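# Push the grey crate into the tunnel washer

## Task

Put the grey crate into the tunnel washer, then release it so neither gripper is holding it at the end.

## Robot and tools

Robot: two arms, left_arm and right_arm, each ending in a two-finger gripper. All reported positions use one scene frame. Its origin sits on the table top midway between the arms, +z is up, +x points out over the table, and left_arm is on the +y side. The names left and right are just labels and do not tell you which side of a picture an arm appears on. The left_arm base is at (+0.050, +0.367, 0) m and the right_arm base is at (+0.021, -0.326, 0) m, each turned slightly about z. The gripper fingers point along the gripper's +z axis and close along its y axis. The reported end_effector_position is the point between the finger pads, roughly 1 cm short of the tips. Printed positions can be somewhat off, more so when an arm reaches far.

Row format (used by execute_actions and move): one flat list of 14 numbers covering both arms, even when only one arm should move. The first 7 are for left_arm: dx, dy, dz, rx, ry, rz, opening. The next 7 are for right_arm in the same order. dx to rz are an offset, not a pose. They are expressed in that gripper's own axes and measured from the gripper's measured pose at the start of the action, not from the previous row. Each value lies in [-1, 1]. 1.0 equals 0.6 m of travel or 180 degrees, and rx, ry, rz form a single rotation vector. The opening is absolute rather than an offset: +1 is fully open (0.094 m) and -1 is closed. A row may carry 12 extra numbers in 0..1 as stiffness scales for the six joints of left_arm and then the six of right_arm. Each scale stays in effect until you send a new one.

execute_actions(actions): a list of up to 15 actions run one after another. Each action is a table of up to 15 rows, and each row lasts one control step (1/30 s). If a table has fewer rows, its last row fills the remaining steps. For the first action in a call, offsets start from the last pose reported in this scene. An empty list only returns the state and images. At every step the commanded pose is clipped to at most 70 mm and 16 degrees away from the measured pose. Far targets therefore take several actions, and you must send the remainder yourself.

move(target, speed, blocking): target is one 14-number row as above. Its offsets count from the pose in the latest result that shows one. Each gripper follows a straight line toward its target, and all paths finish at the same moment, within 0.5 to 10 s. speed is the top path speed in m/s, from 0.002 to 0.5 with a default of 0.25; the turn rate is capped at twice that value in rad/s. The opening is sent when the move begins. The paths do not steer around obstacles or the other arm. A faster move hits harder on contact, and so does a target set deeper past the contact point. With blocking=false you get a result after 0.5 s. Until a result shows the move has ended, check with wait(0) or use stop, because rows and moves are refused in the meantime. The move: line reports how it ended: done, off_target, moving, held or fault. It also reports limits: paced means the pose was clipped, and held means a check blocked some steps, after which the arm may go faster than speed. The result also gives each gripper's remaining distance to its target.

wait(seconds): runs the scene for 0 to 10 s while each arm keeps its last command. stop(): brings a running move to rest, but it needs some stopping distance, and the fingers keep moving. zoom_image(camera, region): enlarges a region [x0, y0, x1, y1] in pixels of the latest image from cam_high, cam_low, cam_left_wrist or cam_right_wrist. Every image is 504x504 and the region can be at most 504x504. read_manual(section) returns licence text only. finished_scene(scene) ends the scene for good, so call it only after the crate is inside and has been released.

Results: the state line shows, for each arm, its position in m and its quat_wxyz, plus grip_measured on the opening scale. Hand target lines show where the controller is currently driving each gripper. HELD in the step readings marks steps where that arm was held back. A pose unreachable line names an arm whose command the clearance check changed. FAULT or OVER-TEMPERATURE FAULT lines mean that arm stopped. MOTOR HOT appears from 75 °C; a hot motor stops its arm at 90 °C, and at 100 °C the arm drops. Joint torques include offsets and friction.

Holding position: arms tend to finish a centimetre or more low, and sending zero offsets lets them droop further. To keep an arm in place, send the correcting offset back to its wanted pose in your first call, then zeros, and raise the aim if it still sags. To grip, command an opening below grip_measured: about 0.03 below holds firmly and a smaller gap holds more lightly. Joint limits in rad: waist -2.618 to 3.054, shoulder 0 to 3.142, elbow 0 to 3.142, wrist pitch and yaw ±1.571, wrist roll ±2.094.

Avoid: knocking any rigid object off or out of the work area, which fails the task. Also avoid letting the arms collide or press hard on each other, dropping or slamming the crate, and pushing very hard. Occasional brief tugs on a held part or nudges to loose objects may happen. The robot keeps running while you compose a reply and holds your last command during that time. Use smooth, economical motions.

Each tool is called after "Emit:" as a command line: name --argument value for each argument, lists and objects as JSON in quotes; but a table of rows of numbers goes row by row, as --pt "numbers of a row", without its own name.

## Session

I'll start by looking at the scene.

Emit:
execute_actions --actions '[]'

Scene clock: 0.00 s.
left_arm: end_effector_position=(+0.4744, +0.5026, +0.3349) grip_measured=+1.000 end_effector_quat_wxyz=(-0.419, +0.787, -0.281, +0.355) | right_arm: end_effector_position=(+0.0286, -0.5516, +0.2625) grip_measured=+1.000 end_effector_quat_wxyz=(-0.265, -0.167, +0.774, -0.549)
Joint positions: left_arm=[ 0.338  1.414  1.397 -0.415 -0.312 -2.07   0.094] | right_arm=[-0.753  0.439  0.629 -0.598  0.874 -1.913  0.094]
Joint velocities: left_arm=[-0.002 -0.007 -0.012  0.037 -0.051 -0.066  0.   ] | right_arm=[-0.012  0.002 -0.012  0.037  0.007 -0.037  0.   ]
Joint torques (N m, as the arm reports them, + toward a larger angle): no reading
Hand target (left_arm): +0.472, +0.503, +0.346; -0.427, +0.781, -0.278, +0.361
Hand target (right_arm): +0.028, -0.551, +0.269; -0.261, -0.157, +0.772, -0.558
Joint stiffness scale: left_arm=[1. 1. 1. 1. 1. 1.] | right_arm=[1. 1. 1. 1. 1. 1.]

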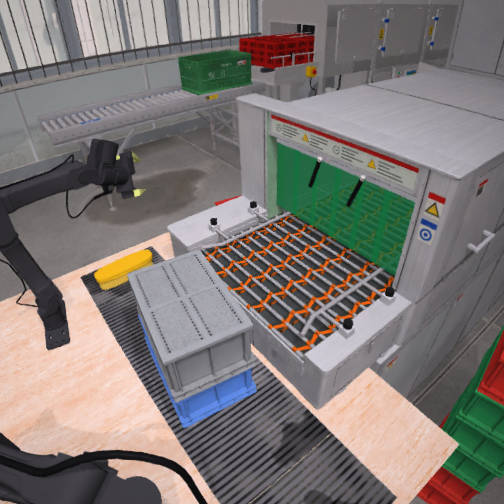

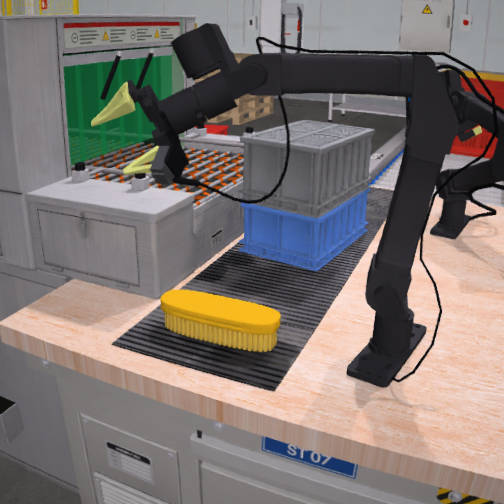

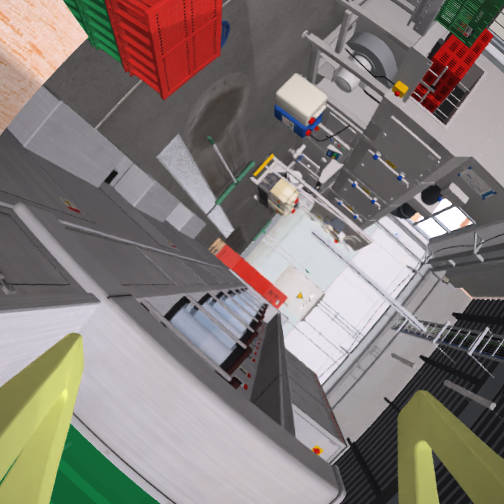

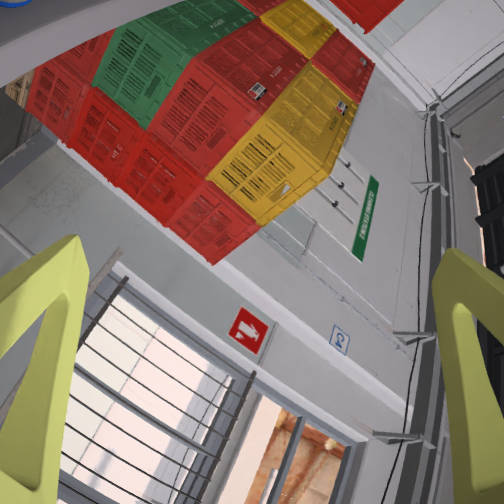

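Emit:
zoom_image --camera "cam_high" --region '[80, 180, 420, 440]'

Emit:
zoom_image --camera "cam_low" --region '[20, 20, 420, 320]'

Emit:
zoom_image --camera "cam_high" --region '[230, 90, 470, 330]'

Region (80, 180, 420, 440) of cam_high's 504x504 image, scaled by 1.482, with more detail than that image has; it fills the top 385 rows of this view, and the rest is white.

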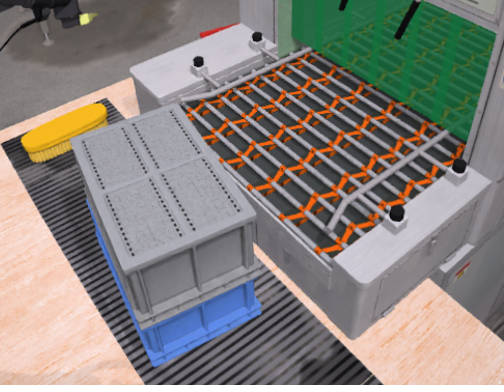

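Region (20, 20, 420, 320) of cam_low's 504x504 image, scaled by 1.260, with more detail than that image has; it fills the top 378 rows of this view, and the rest is white.

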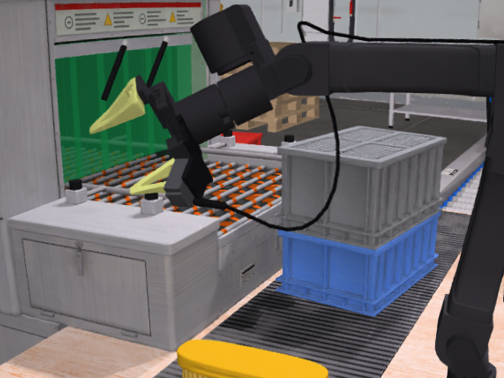

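Region (230, 90, 470, 330) of cam_high's 504x504 image, scaled by 2.100, with more detail than that image has.

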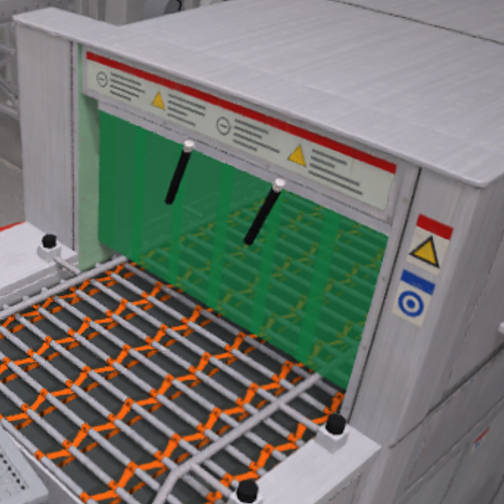

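Emit:
zoom_image --camera "cam_high" --region '[110, 235, 280, 435]'

Emit:
zoom_image --camera "cam_low" --region '[220, 105, 400, 285]'

Region (110, 235, 280, 435) of cam_high's 504x504 image, scaled by 2.520, with more detail than that image has; it fills the left 428 columns of this view, and the rest is white.

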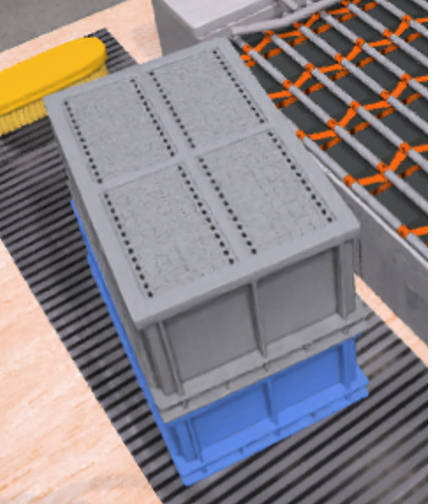

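Region (220, 105, 400, 285) of cam_low's 504x504 image, scaled by 2.800, with more detail than that image has.

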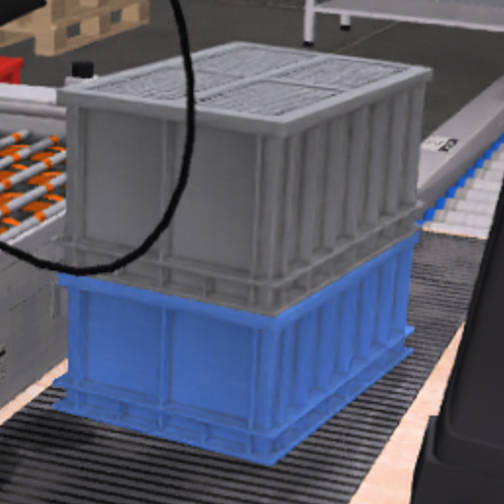

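Emit:
zoom_image --camera "cam_low" --region '[20, 110, 270, 310]'

Emit:
zoom_image --camera "cam_high" --region '[160, 190, 330, 330]'

Emit:
zoom_image --camera "cam_high" --region '[250, 250, 430, 420]'

Region (20, 110, 270, 310) of cam_low's 504x504 image, scaled by 2.016, with more detail than that image has; it fills the top 403 rows of this view, and the rest is white.

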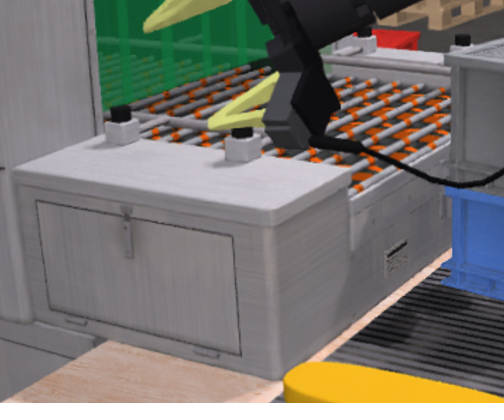

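Region (160, 190, 330, 330) of cam_high's 504x504 image, scaled by 2.965, with more detail than that image has; it fills the top 415 rows of this view, and the rest is white.

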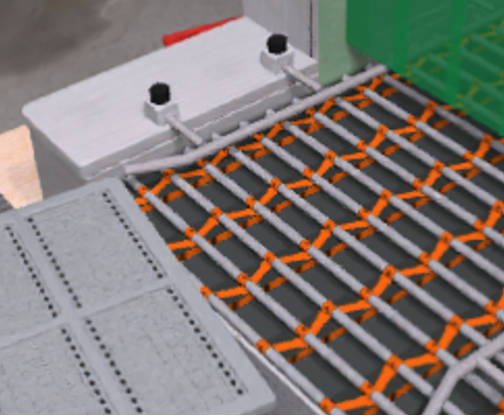

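Region (250, 250, 430, 420) of cam_high's 504x504 image, scaled by 2.800, with more detail than that image has.

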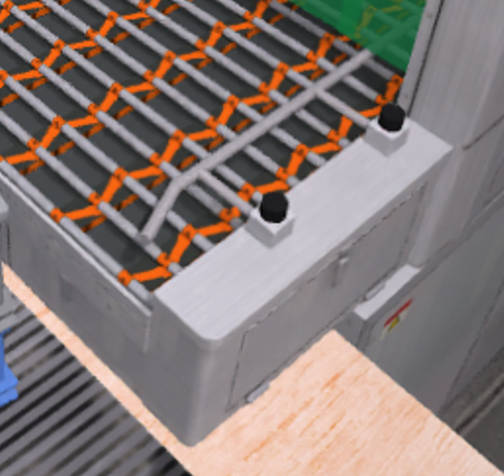

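Emit:
execute_actions --actions '[]'

Emit:
zoom_image --camera "cam_high" --region '[250, 250, 430, 420]'

Scene clock: 113.30 s.
left_arm: end_effector_position=(+0.4744, +0.5026, +0.3349) grip_measured=+1.000 end_effector_quat_wxyz=(-0.419, +0.787, -0.281, +0.355) | right_arm: end_effector_position=(+0.0286, -0.5516, +0.2625) grip_measured=+1.000 end_effector_quat_wxyz=(-0.265, -0.167, +0.774, -0.549)
Joint positions: left_arm=[ 0.338  1.414  1.397 -0.415 -0.312 -2.07   0.094] | right_arm=[-0.753  0.439  0.629 -0.598  0.874 -1.913  0.094]
Joint velocities: left_arm=[-0.002 -0.007 -0.002 -0.022 -0.051 -0.022  0.   ] | right_arm=[-0.012 -0.012  0.002  0.007  0.007 -0.037  0.   ]
Joint torques (N m, as the arm reports them, + toward a larger angle): left_arm=[-0.01 -5.79  7.42  1.95 -0.11  0.02] | right_arm=[0.   1.38 6.97 1.86 0.21 0.07]
Hand target (left_arm): +0.472, +0.503, +0.346; -0.427, +0.781, -0.278, +0.361
Hand target (right_arm): +0.028, -0.551, +0.269; -0.261, -0.157, +0.772, -0.558
Joint stiffness scale: left_arm=[1. 1. 1. 1. 1. 1.] | right_arm=[1. 1. 1. 1. 1. 1.]

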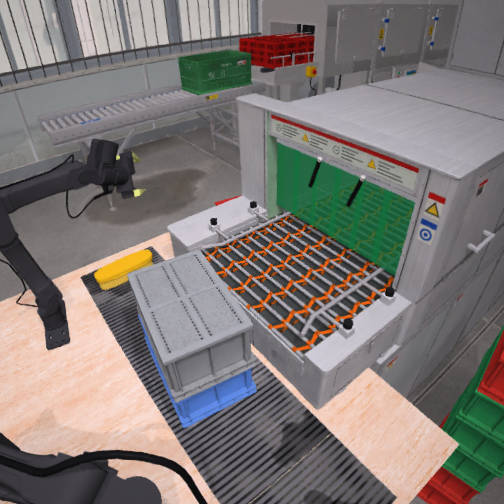

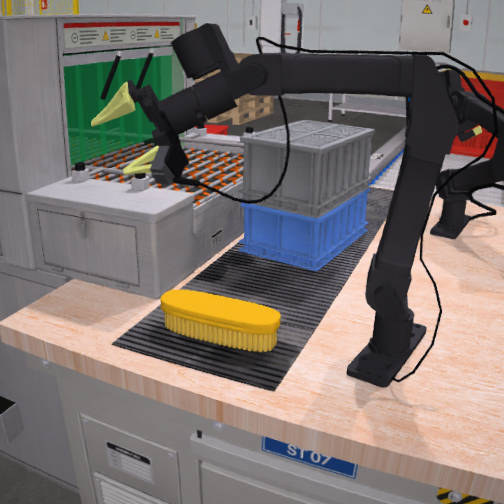

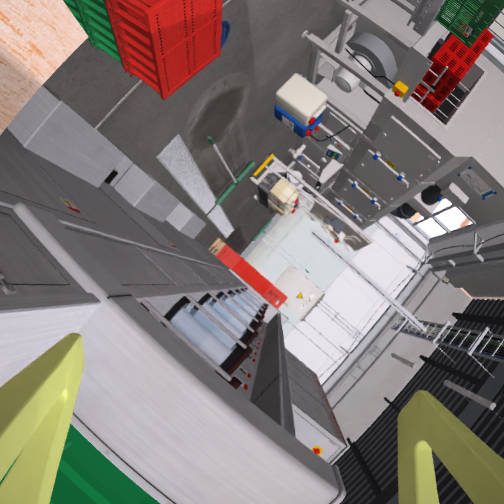

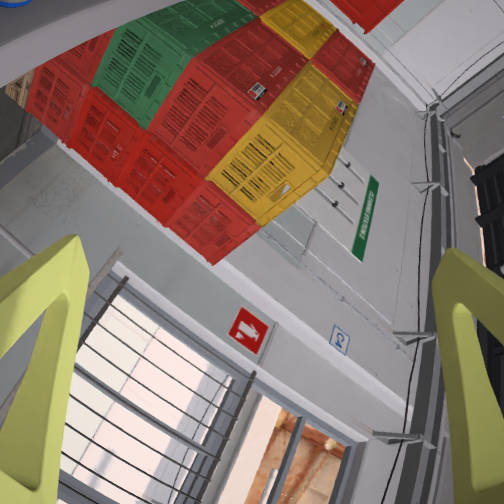

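Region (250, 250, 430, 420) of cam_high's 504x504 image, scaled by 2.800, with more detail than that image has.

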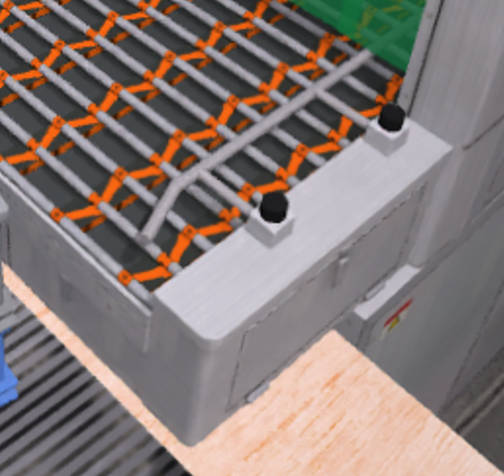

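Emit:
zoom_image --camera "cam_low" --region '[70, 20, 270, 220]'

Emit:
zoom_image --camera "cam_high" --region '[0, 130, 200, 360]'

Emit:
zoom_image --camera "cam_low" --region '[320, 160, 504, 400]'

Region (70, 20, 270, 220) of cam_low's 504x504 image, scaled by 2.520, with more detail than that image has.

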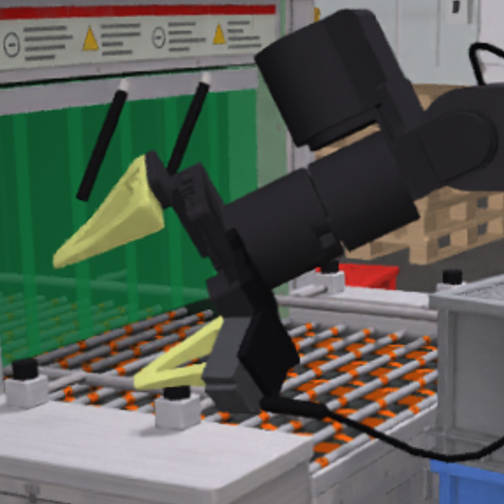

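Region (0, 130, 200, 360) of cam_high's 504x504 image, scaled by 2.191, with more detail than that image has; it fills the left 438 columns of this view, and the rest is white.

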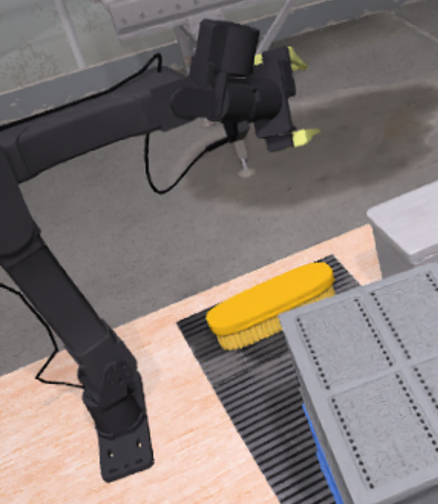

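Region (320, 160, 504, 400) of cam_low's 504x504 image, scaled by 2.100, with more detail than that image has; it fills the left 386 columns of this view, and the rest is white.

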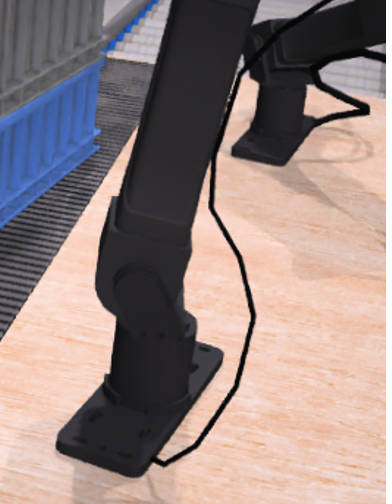

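Emit:
move --target '[0.1593, 0.3643, -0.4073, -0.003, 0.559, 0.196, 1, -0.3675, -0.3028, -0.391, -0.2218, -0.6033, 0.4158, 1]' --speed 0.4

Scene clock: 232.77 s.
left_arm: end_effector_position=(+0.3029, +0.2175, +0.2786) grip_measured=+1.000 end_effector_quat_wxyz=(+0.123, -0.147, +0.695, -0.692) | right_arm: end_effector_position=(+0.3551, -0.4017, +0.3384) grip_measured=+1.000 end_effector_quat_wxyz=(+0.709, -0.010, +0.705, -0.014)
Joint positions: left_arm=[ 0.234  0.968  0.516  0.415  1.266 -1.57   0.094] | right_arm=[-0.31   0.872  0.696  0.183 -0.444 -0.031  0.094]
Joint velocities: left_arm=[-0.002  0.002  0.012 -0.007 -0.051 -0.022  0.   ] | right_arm=[ 0.002 -0.027 -0.007 -0.022 -0.051  0.022  0.   ]
Joint torques (N m, as the arm reports them, + toward a larger angle): left_arm=[-0.95 -0.64  5.78  1.81  0.17  0.04] | right_arm=[ 0.77 -0.49  5.63  2.27  0.1   0.07]
Hand target (left_arm): +0.301, +0.214, +0.276; +0.119, -0.135, +0.697, -0.694
Hand target (right_arm): +0.358, -0.401, +0.335; +0.710, -0.008, +0.704, -0.011
Off the commanded pose (left_arm): 0.007 m, 2 deg.
Off the commanded pose (right_arm): 0.010 m, 2 deg.
Joint stiffness scale: left_arm=[1. 1. 1. 1. 1. 1.] | right_arm=[1. 1. 1. 1. 1. 1.]
move: done
camera_calibration (this result's frames):
cam_left_wrist: T_world_to_cam=[[0.260187, 0.0859388, 0.961726, -0.36482], [-0.950701, 0.196861, 0.239613, 0.221469], [-0.168735, -0.976658, 0.132923, 0.327592], [0, 0, 0, 1]] pos_world=[0.360748, 0.307699, 0.254246]
cam_right_wrist: T_world_to_cam=[[-0.00261626, -0.996467, 0.0839424, -0.425258], [-0.663626, -0.0610643, -0.745568, 0.470211], [0.74806, -0.0576569, -0.661121, 0.0357146], [0, 0, 0, 1]] pos_world=[0.284215, -0.392984, 0.409883]

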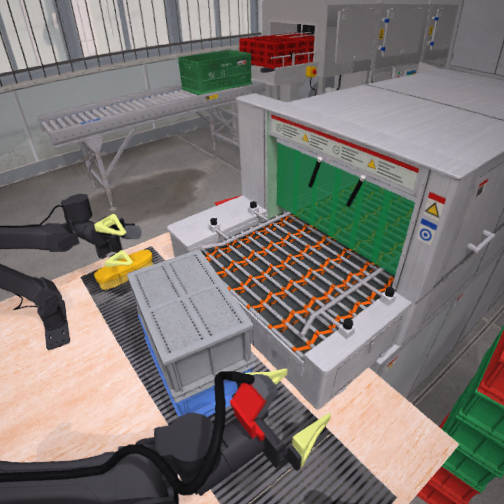

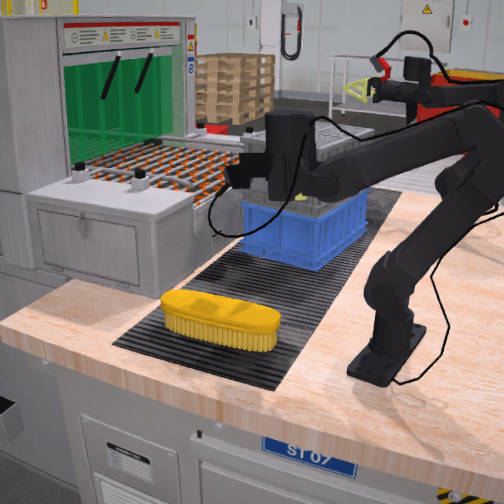

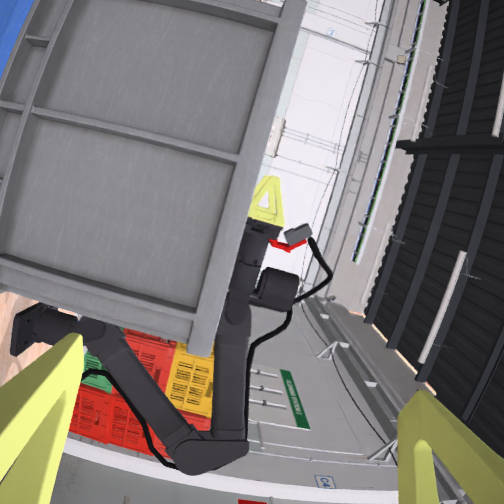

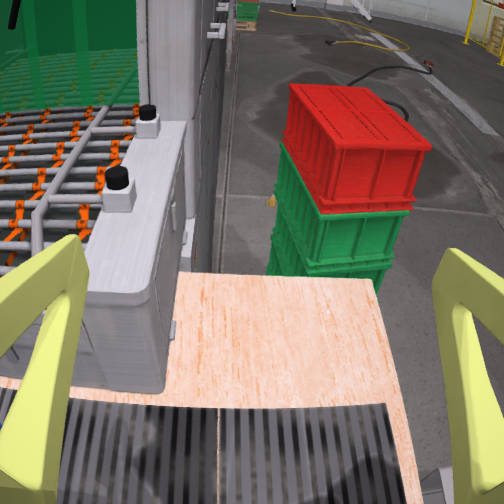

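Emit:
zoom_image --camera "cam_left_wrist" --region '[0, 0, 340, 380]'

Emit:
zoom_image --camera "cam_left_wrist" --region '[140, 240, 270, 370]'

Region (0, 0, 340, 380) of cam_left_wrist's 504x504 image, scaled by 1.326, with more detail than that image has; it fills the left 451 columns of this view, and the rest is white.

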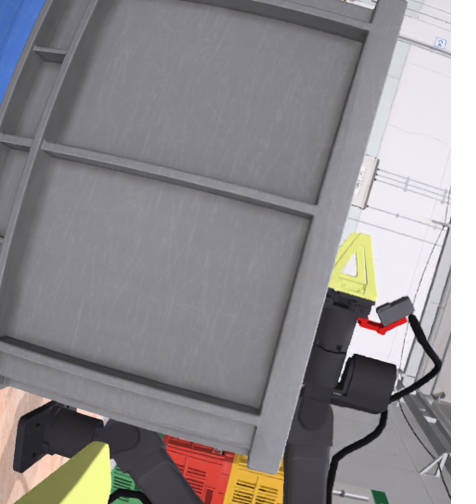

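Region (140, 240, 270, 370) of cam_left_wrist's 504x504 image, scaled by 3.877, with more detail than that image has.

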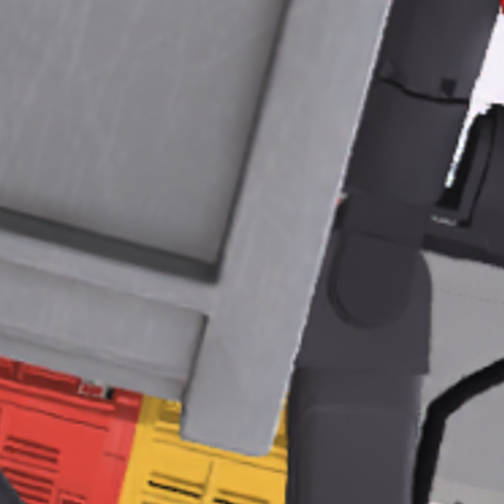

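Emit:
move --target '[-0.0323, 0.0135, 0.1343, 0, 0.022, 0.010, 0.0, 0.1055, 0.2393, -0.0938, -0.2304, 0.2254, 0.4724, 0.0]' --speed 0.4

Scene clock: 311.07 s.
left_arm: end_effector_position=(+0.3456, +0.1532, +0.2554) grip_measured=+0.002 end_effector_quat_wxyz=(+0.090, -0.132, +0.705, -0.691) | right_arm: end_effector_position=(+0.2994, -0.2610, +0.2769) grip_measured=+0.003 end_effector_quat_wxyz=(+0.237, +0.230, +0.666, +0.669)
Joint positions: left_arm=[-0.032  1.288  0.608  0.621  1.069 -1.574  0.047] | right_arm=[-0.282  0.954  0.472  0.513 -1.32   1.592  0.047]
Joint velocities: left_arm=[-0.007 -0.002  0.002  0.007  0.066 -0.051 -0.   ] | right_arm=[-0.032 -0.007 -0.017 -0.007 -0.022  0.081  0.   ]
Joint torques (N m, as the arm reports them, + toward a larger angle): left_arm=[-0.96 -2.98  8.2   1.96 -0.03  0.04] | right_arm=[0.71 0.11 5.36 1.81 0.03 0.  ]
Hand target (left_arm): +0.350, +0.150, +0.269; +0.109, -0.113, +0.700, -0.697
Hand target (right_arm): +0.301, -0.259, +0.272; +0.234, +0.227, +0.666, +0.671
Off the commanded pose (left_arm): 0.015 m, 3 deg.
Off the commanded pose (right_arm): 0.007 m, 1 deg.
Joint stiffness scale: left_arm=[1. 1. 1. 1. 1. 1.] | right_arm=[1. 1. 1. 1. 1. 1.]
move: off_target (left_arm)
camera_calibration (this result's frames):
cam_left_wrist: T_world_to_cam=[[0.290238, 0.0583278, 0.955175, -0.352531], [-0.928478, 0.258849, 0.266319, 0.256277], [-0.231712, -0.964155, 0.129284, 0.295844], [0, 0, 0, 1]] pos_world=[0.408816, 0.239465, 0.23023]
cam_right_wrist: T_world_to_cam=[[0.0523582, -0.0268986, -0.998266, 0.25624], [-0.99698, -0.05882, -0.0507059, 0.30391], [-0.0573541, 0.997906, -0.029897, 0.386686], [0, 0, 0, 1]] pos_world=[0.311754, -0.361108, 0.282766]

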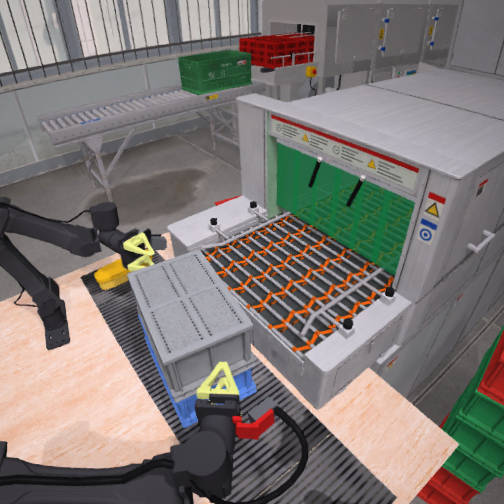

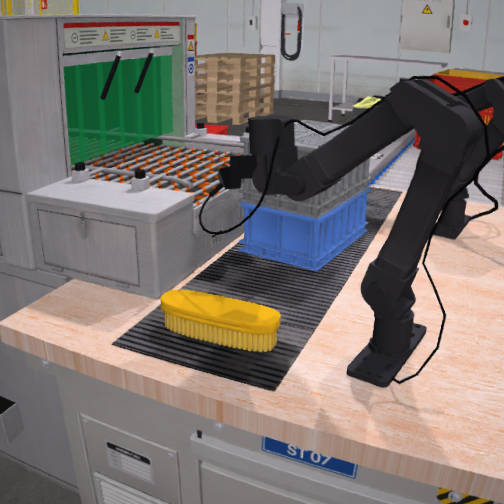

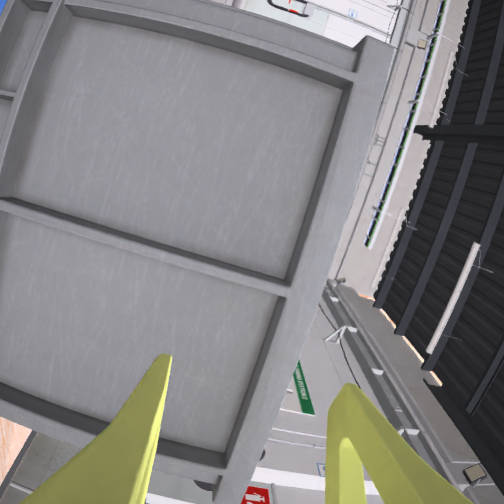

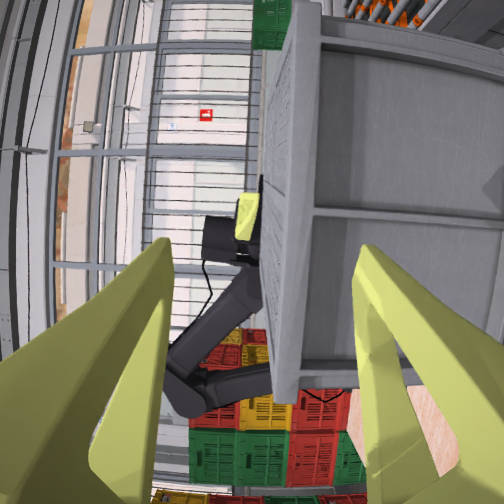

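Emit:
zoom_image --camera "cam_right_wrist" --region '[200, 0, 504, 420]'

Emit:
zoom_image --camera "cam_left_wrist" --region '[140, 220, 400, 480]'

Region (200, 0, 504, 420) of cam_right_wrist's 504x504 image, scaled by 1.200, with more detail than that image has; it fills the left 365 columns of this view, and the rest is white.

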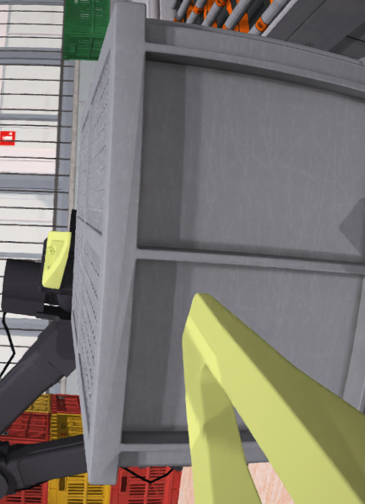

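Region (140, 220, 400, 480) of cam_left_wrist's 504x504 image, scaled by 1.938, with more detail than that image has.

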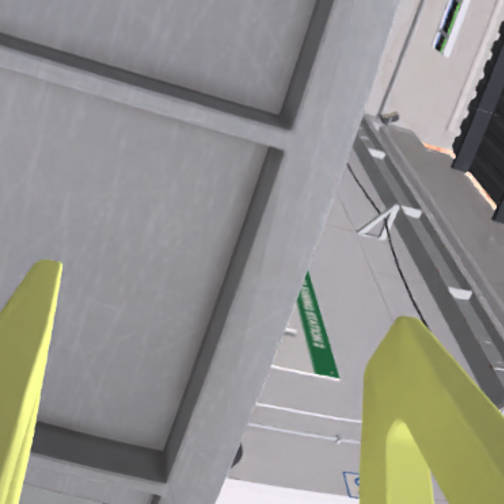

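Emit:
move --target '[0.0062, -0.0467, 0.0352, 0.016, 0.0, 0.030, 0.0, 0.0805, -0.0348, 0.0733, 0, 0.022, 0, 0.0]' --speed 0.1

Scene clock: 400.50 s.
left_arm: end_effector_position=(+0.3448, +0.1357, +0.2714) grip_measured=+0.002 end_effector_quat_wxyz=(+0.109, -0.112, +0.698, -0.699) | right_arm: end_effector_position=(+0.2936, -0.1989, +0.2528) grip_measured=+0.003 end_effector_quat_wxyz=(+0.202, +0.219, +0.675, +0.675)
Joint positions: left_arm=[-0.101  1.288  0.635  0.656  1.    -1.578  0.047] | right_arm=[ 0.023  0.922  0.385  0.522 -1.084  1.58   0.047]
Joint velocities: left_arm=[ 0.002 -0.017 -0.007  0.007 -0.037  0.051 -0.001] | right_arm=[ 0.037  0.007 -0.022 -0.007 -0.081  0.007 -0.001]
Joint torques (N m, as the arm reports them, + toward a larger angle): left_arm=[-0.95 -2.64  8.18  2.   -0.09  0.04] | right_arm=[ 0.77 -3.47  5.51  1.74  0.08 -0.14]
Hand target (left_arm): +0.349, +0.132, +0.283; +0.125, -0.097, +0.692, -0.705
Hand target (right_arm): +0.289, -0.197, +0.255; +0.214, +0.206, +0.675, +0.675
Off the commanded pose (left_arm): 0.013 m, 3 deg.
Off the commanded pose (right_arm): 0.006 m, 2 deg.
Joint stiffness scale: left_arm=[1. 1. 1. 1. 1. 1.] | right_arm=[1. 1. 1. 1. 1. 1.]
move: off_target (left_arm)
camera_calibration (this result's frames):
cam_left_wrist: T_world_to_cam=[[0.235035, 0.0702743, 0.969443, -0.353006], [-0.941852, 0.262894, 0.209288, 0.275337], [-0.240153, -0.962262, 0.127977, 0.279777], [0, 0, 0, 1]] pos_world=[0.409484, 0.221642, 0.24879]
cam_right_wrist: T_world_to_cam=[[0.021433, -0.0181875, -0.999605, 0.245311], [-0.99174, -0.126854, -0.0189563, 0.277518], [-0.126459, 0.991755, -0.0207561, 0.340454], [0, 0, 0, 1]] pos_world=[0.313021, -0.297981, 0.257542]

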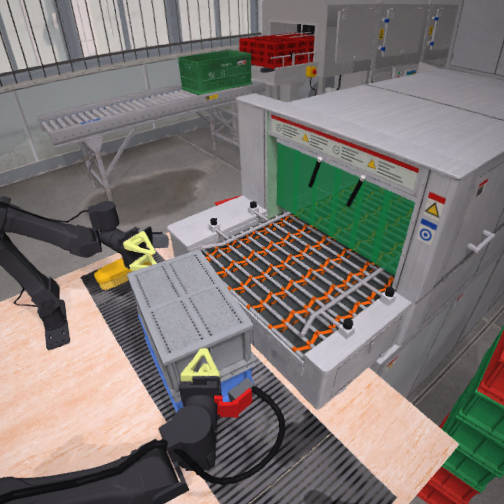

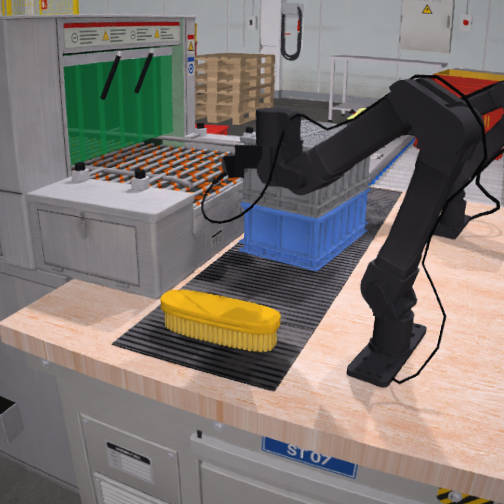

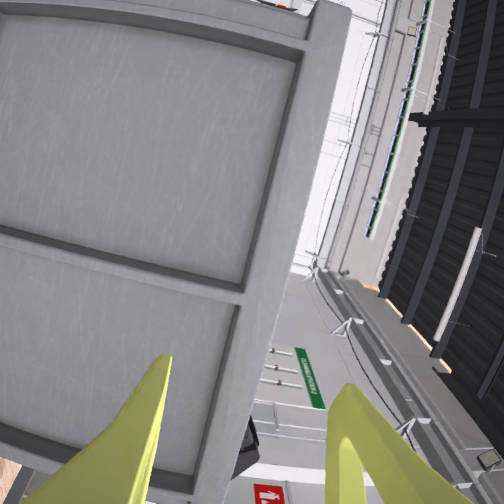

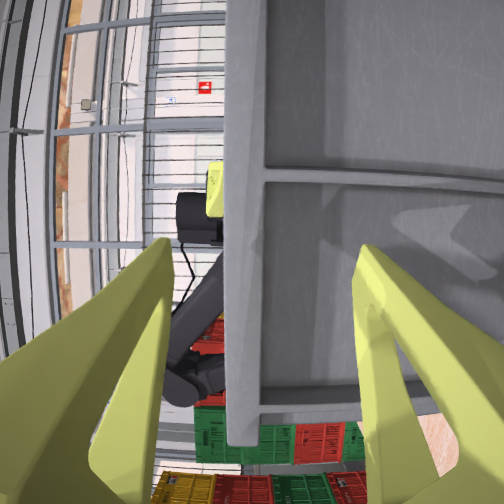

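Emit:
move --target '[0.0108, -0.0193, 0.0450, 0.0075, 0.0, 0.0129, 0.0, 0.0308, 0.0198, 0.0333, -0.004, 0, -0.016, 0.0]' --speed 0.03

Scene clock: 433.93 s.
left_arm: end_effector_position=(+0.3412, +0.1129, +0.2645) grip_measured=+0.002 end_effector_quat_wxyz=(+0.103, -0.117, +0.701, -0.696) | right_arm: end_effector_position=(+0.2922, -0.1738, +0.2514) grip_measured=+0.003 end_effector_quat_wxyz=(+0.204, +0.217, +0.679, +0.671)
Joint positions: left_arm=[-0.192  1.312  0.635  0.663  0.912 -1.578  0.047] | right_arm=[ 0.169  0.905  0.385  0.491 -0.937  1.561  0.047]
Joint velocities: left_arm=[-0.002  0.002  0.007 -0.066  0.066 -0.022 -0.001] | right_arm=[-0.002 -0.007 -0.007 -0.022  0.037 -0.007  0.   ]
Joint torques (N m, as the arm reports them, + toward a larger angle): left_arm=[-0.93 -3.27  8.81  2.05 -0.07  0.03] | right_arm=[ 0.73 -3.35  7.97  1.68  0.05 -0.18]
Hand target (left_arm): +0.346, +0.109, +0.283; +0.124, -0.097, +0.691, -0.706
Hand target (right_arm): +0.290, -0.172, +0.265; +0.221, +0.200, +0.677, +0.673
Off the commanded pose (left_arm): 0.020 m, 4 deg.
Off the commanded pose (right_arm): 0.014 m, 3 deg.
Joint stiffness scale: left_arm=[1. 1. 1. 1. 1. 1.] | right_arm=[1. 1. 1. 1. 1. 1.]
move: off_target (left_arm, right_arm)
camera_calibration (this result's frames):
cam_left_wrist: T_world_to_cam=[[0.251212, 0.064521, 0.965779, -0.347809], [-0.937738, 0.263493, 0.226315, 0.273486], [-0.239874, -0.962501, 0.126696, 0.258107], [0, 0, 0, 1]] pos_world=[0.405745, 0.198808, 0.241312]
cam_right_wrist: T_world_to_cam=[[0.0223037, -0.031142, -0.999266, 0.241782], [-0.991692, -0.127343, -0.0181661, 0.278935], [-0.126684, 0.99137, -0.0337235, 0.318621], [0, 0, 0, 1]] pos_world=[0.311589, -0.272821, 0.257416]

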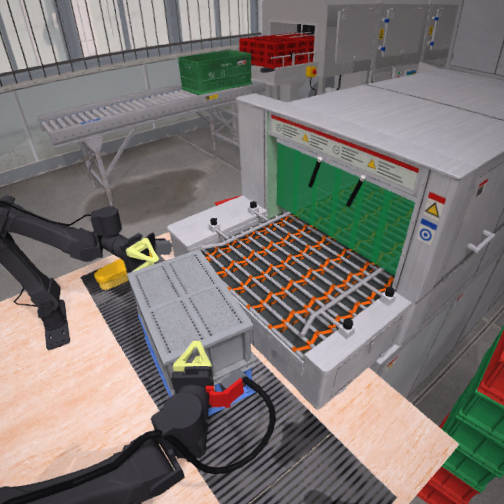

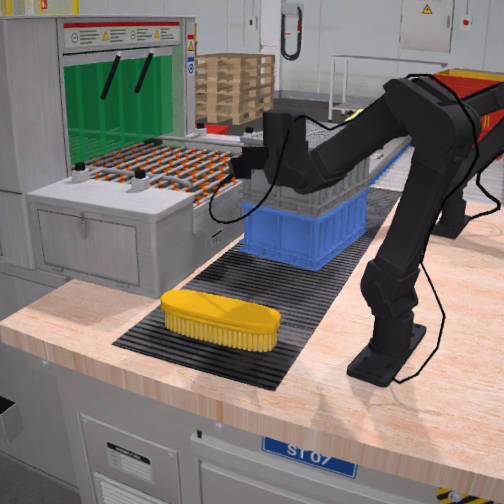

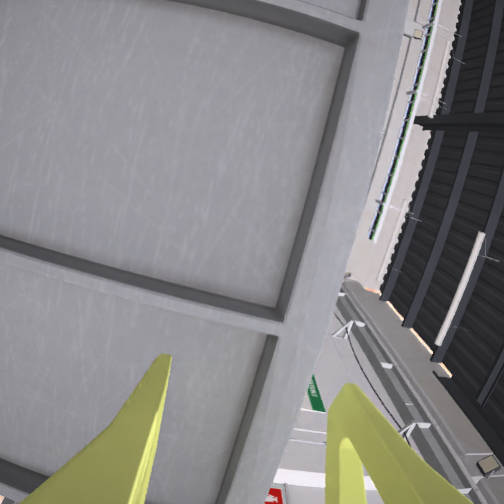

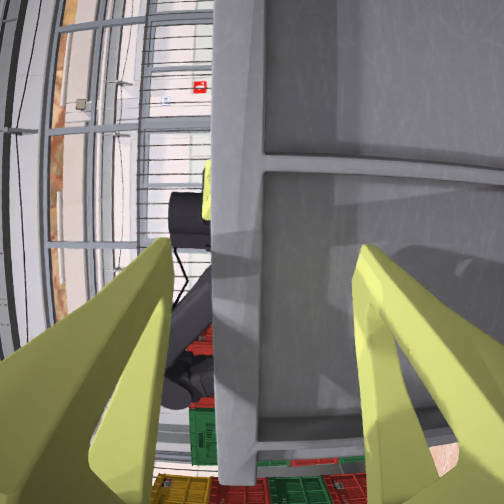

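Emit:
move --target '[-0.0017, -0.046, 0.0177, 0.0118, 0.0, 0.0168, 0.0, 0.0095, 0.0377, 0.0088, -0.0063, 0, -0.0141, 0.0]' --speed 0.04

Scene clock: 448.60 s.
left_arm: end_effector_position=(+0.3455, +0.1093, +0.2774) grip_measured=+0.002 end_effector_quat_wxyz=(+0.115, -0.113, +0.695, -0.700) | right_arm: end_effector_position=(+0.2946, -0.1723, +0.2482) grip_measured=+0.003 end_effector_quat_wxyz=(+0.202, +0.234, +0.682, +0.663)
Joint positions: left_arm=[-0.204  1.312  0.67   0.654  0.888 -1.578  0.047] | right_arm=[ 0.193  0.895  0.396  0.436 -0.889  1.556  0.047]
Joint velocities: left_arm=[ 0.012 -0.002  0.002 -0.037  0.007 -0.066 -0.001] | right_arm=[-0.017 -0.032  0.012 -0.051  0.007 -0.051 -0.   ]
Joint torques (N m, as the arm reports them, + toward a larger angle): left_arm=[-1.56 -3.81  8.58  1.76 -0.03  0.01] | right_arm=[ 1.44 -3.37  9.77  1.83 -0.14 -0.15]
Hand target (left_arm): +0.345, +0.103, +0.292; +0.123, -0.097, +0.690, -0.707
Hand target (right_arm): +0.290, -0.167, +0.274; +0.221, +0.200, +0.677, +0.673
Off the commanded pose (left_arm): 0.016 m, 2 deg.
Off the commanded pose (right_arm): 0.027 m, 5 deg.
Joint stiffness scale: left_arm=[1. 1. 1. 1. 1. 1.] | right_arm=[1. 1. 1. 1. 1. 1.]
move: off_target (left_arm, right_arm)
camera_calibration (this result's frames):
cam_left_wrist: T_world_to_cam=[[0.226505, 0.0761805, 0.971026, -0.355311], [-0.945882, 0.255059, 0.200629, 0.286303], [-0.232385, -0.96392, 0.12983, 0.250775], [0, 0, 0, 1]] pos_world=[0.409565, 0.195771, 0.255018]
cam_right_wrist: T_world_to_cam=[[-0.00910857, -0.0380526, -0.999234, 0.246648], [-0.994525, -0.103688, 0.0130143, 0.278687], [-0.104104, 0.993882, -0.0368998, 0.311857], [0, 0, 0, 1]] pos_world=[0.311873, -0.271667, 0.25434]

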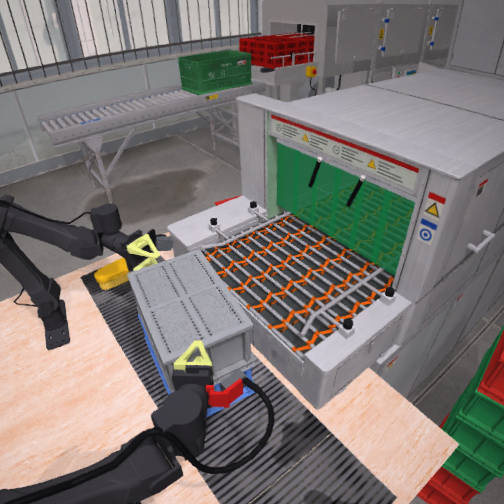

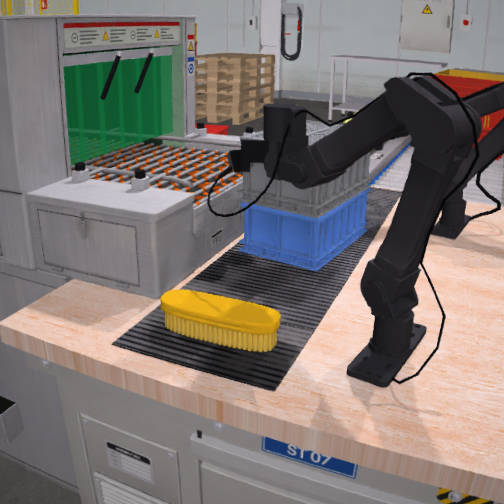

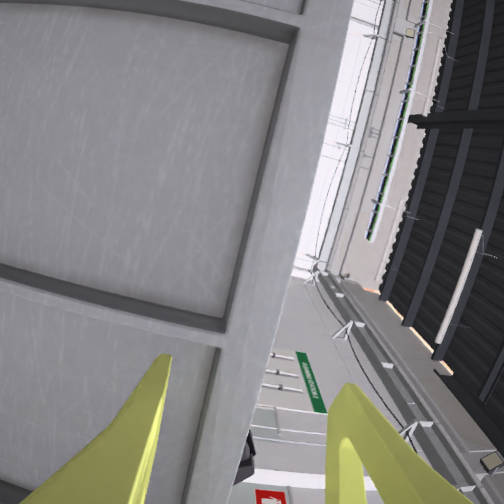

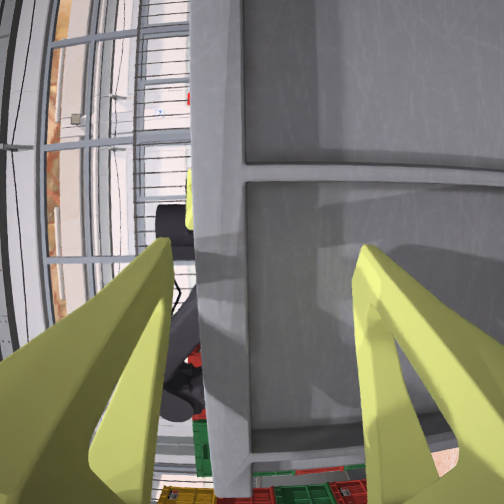

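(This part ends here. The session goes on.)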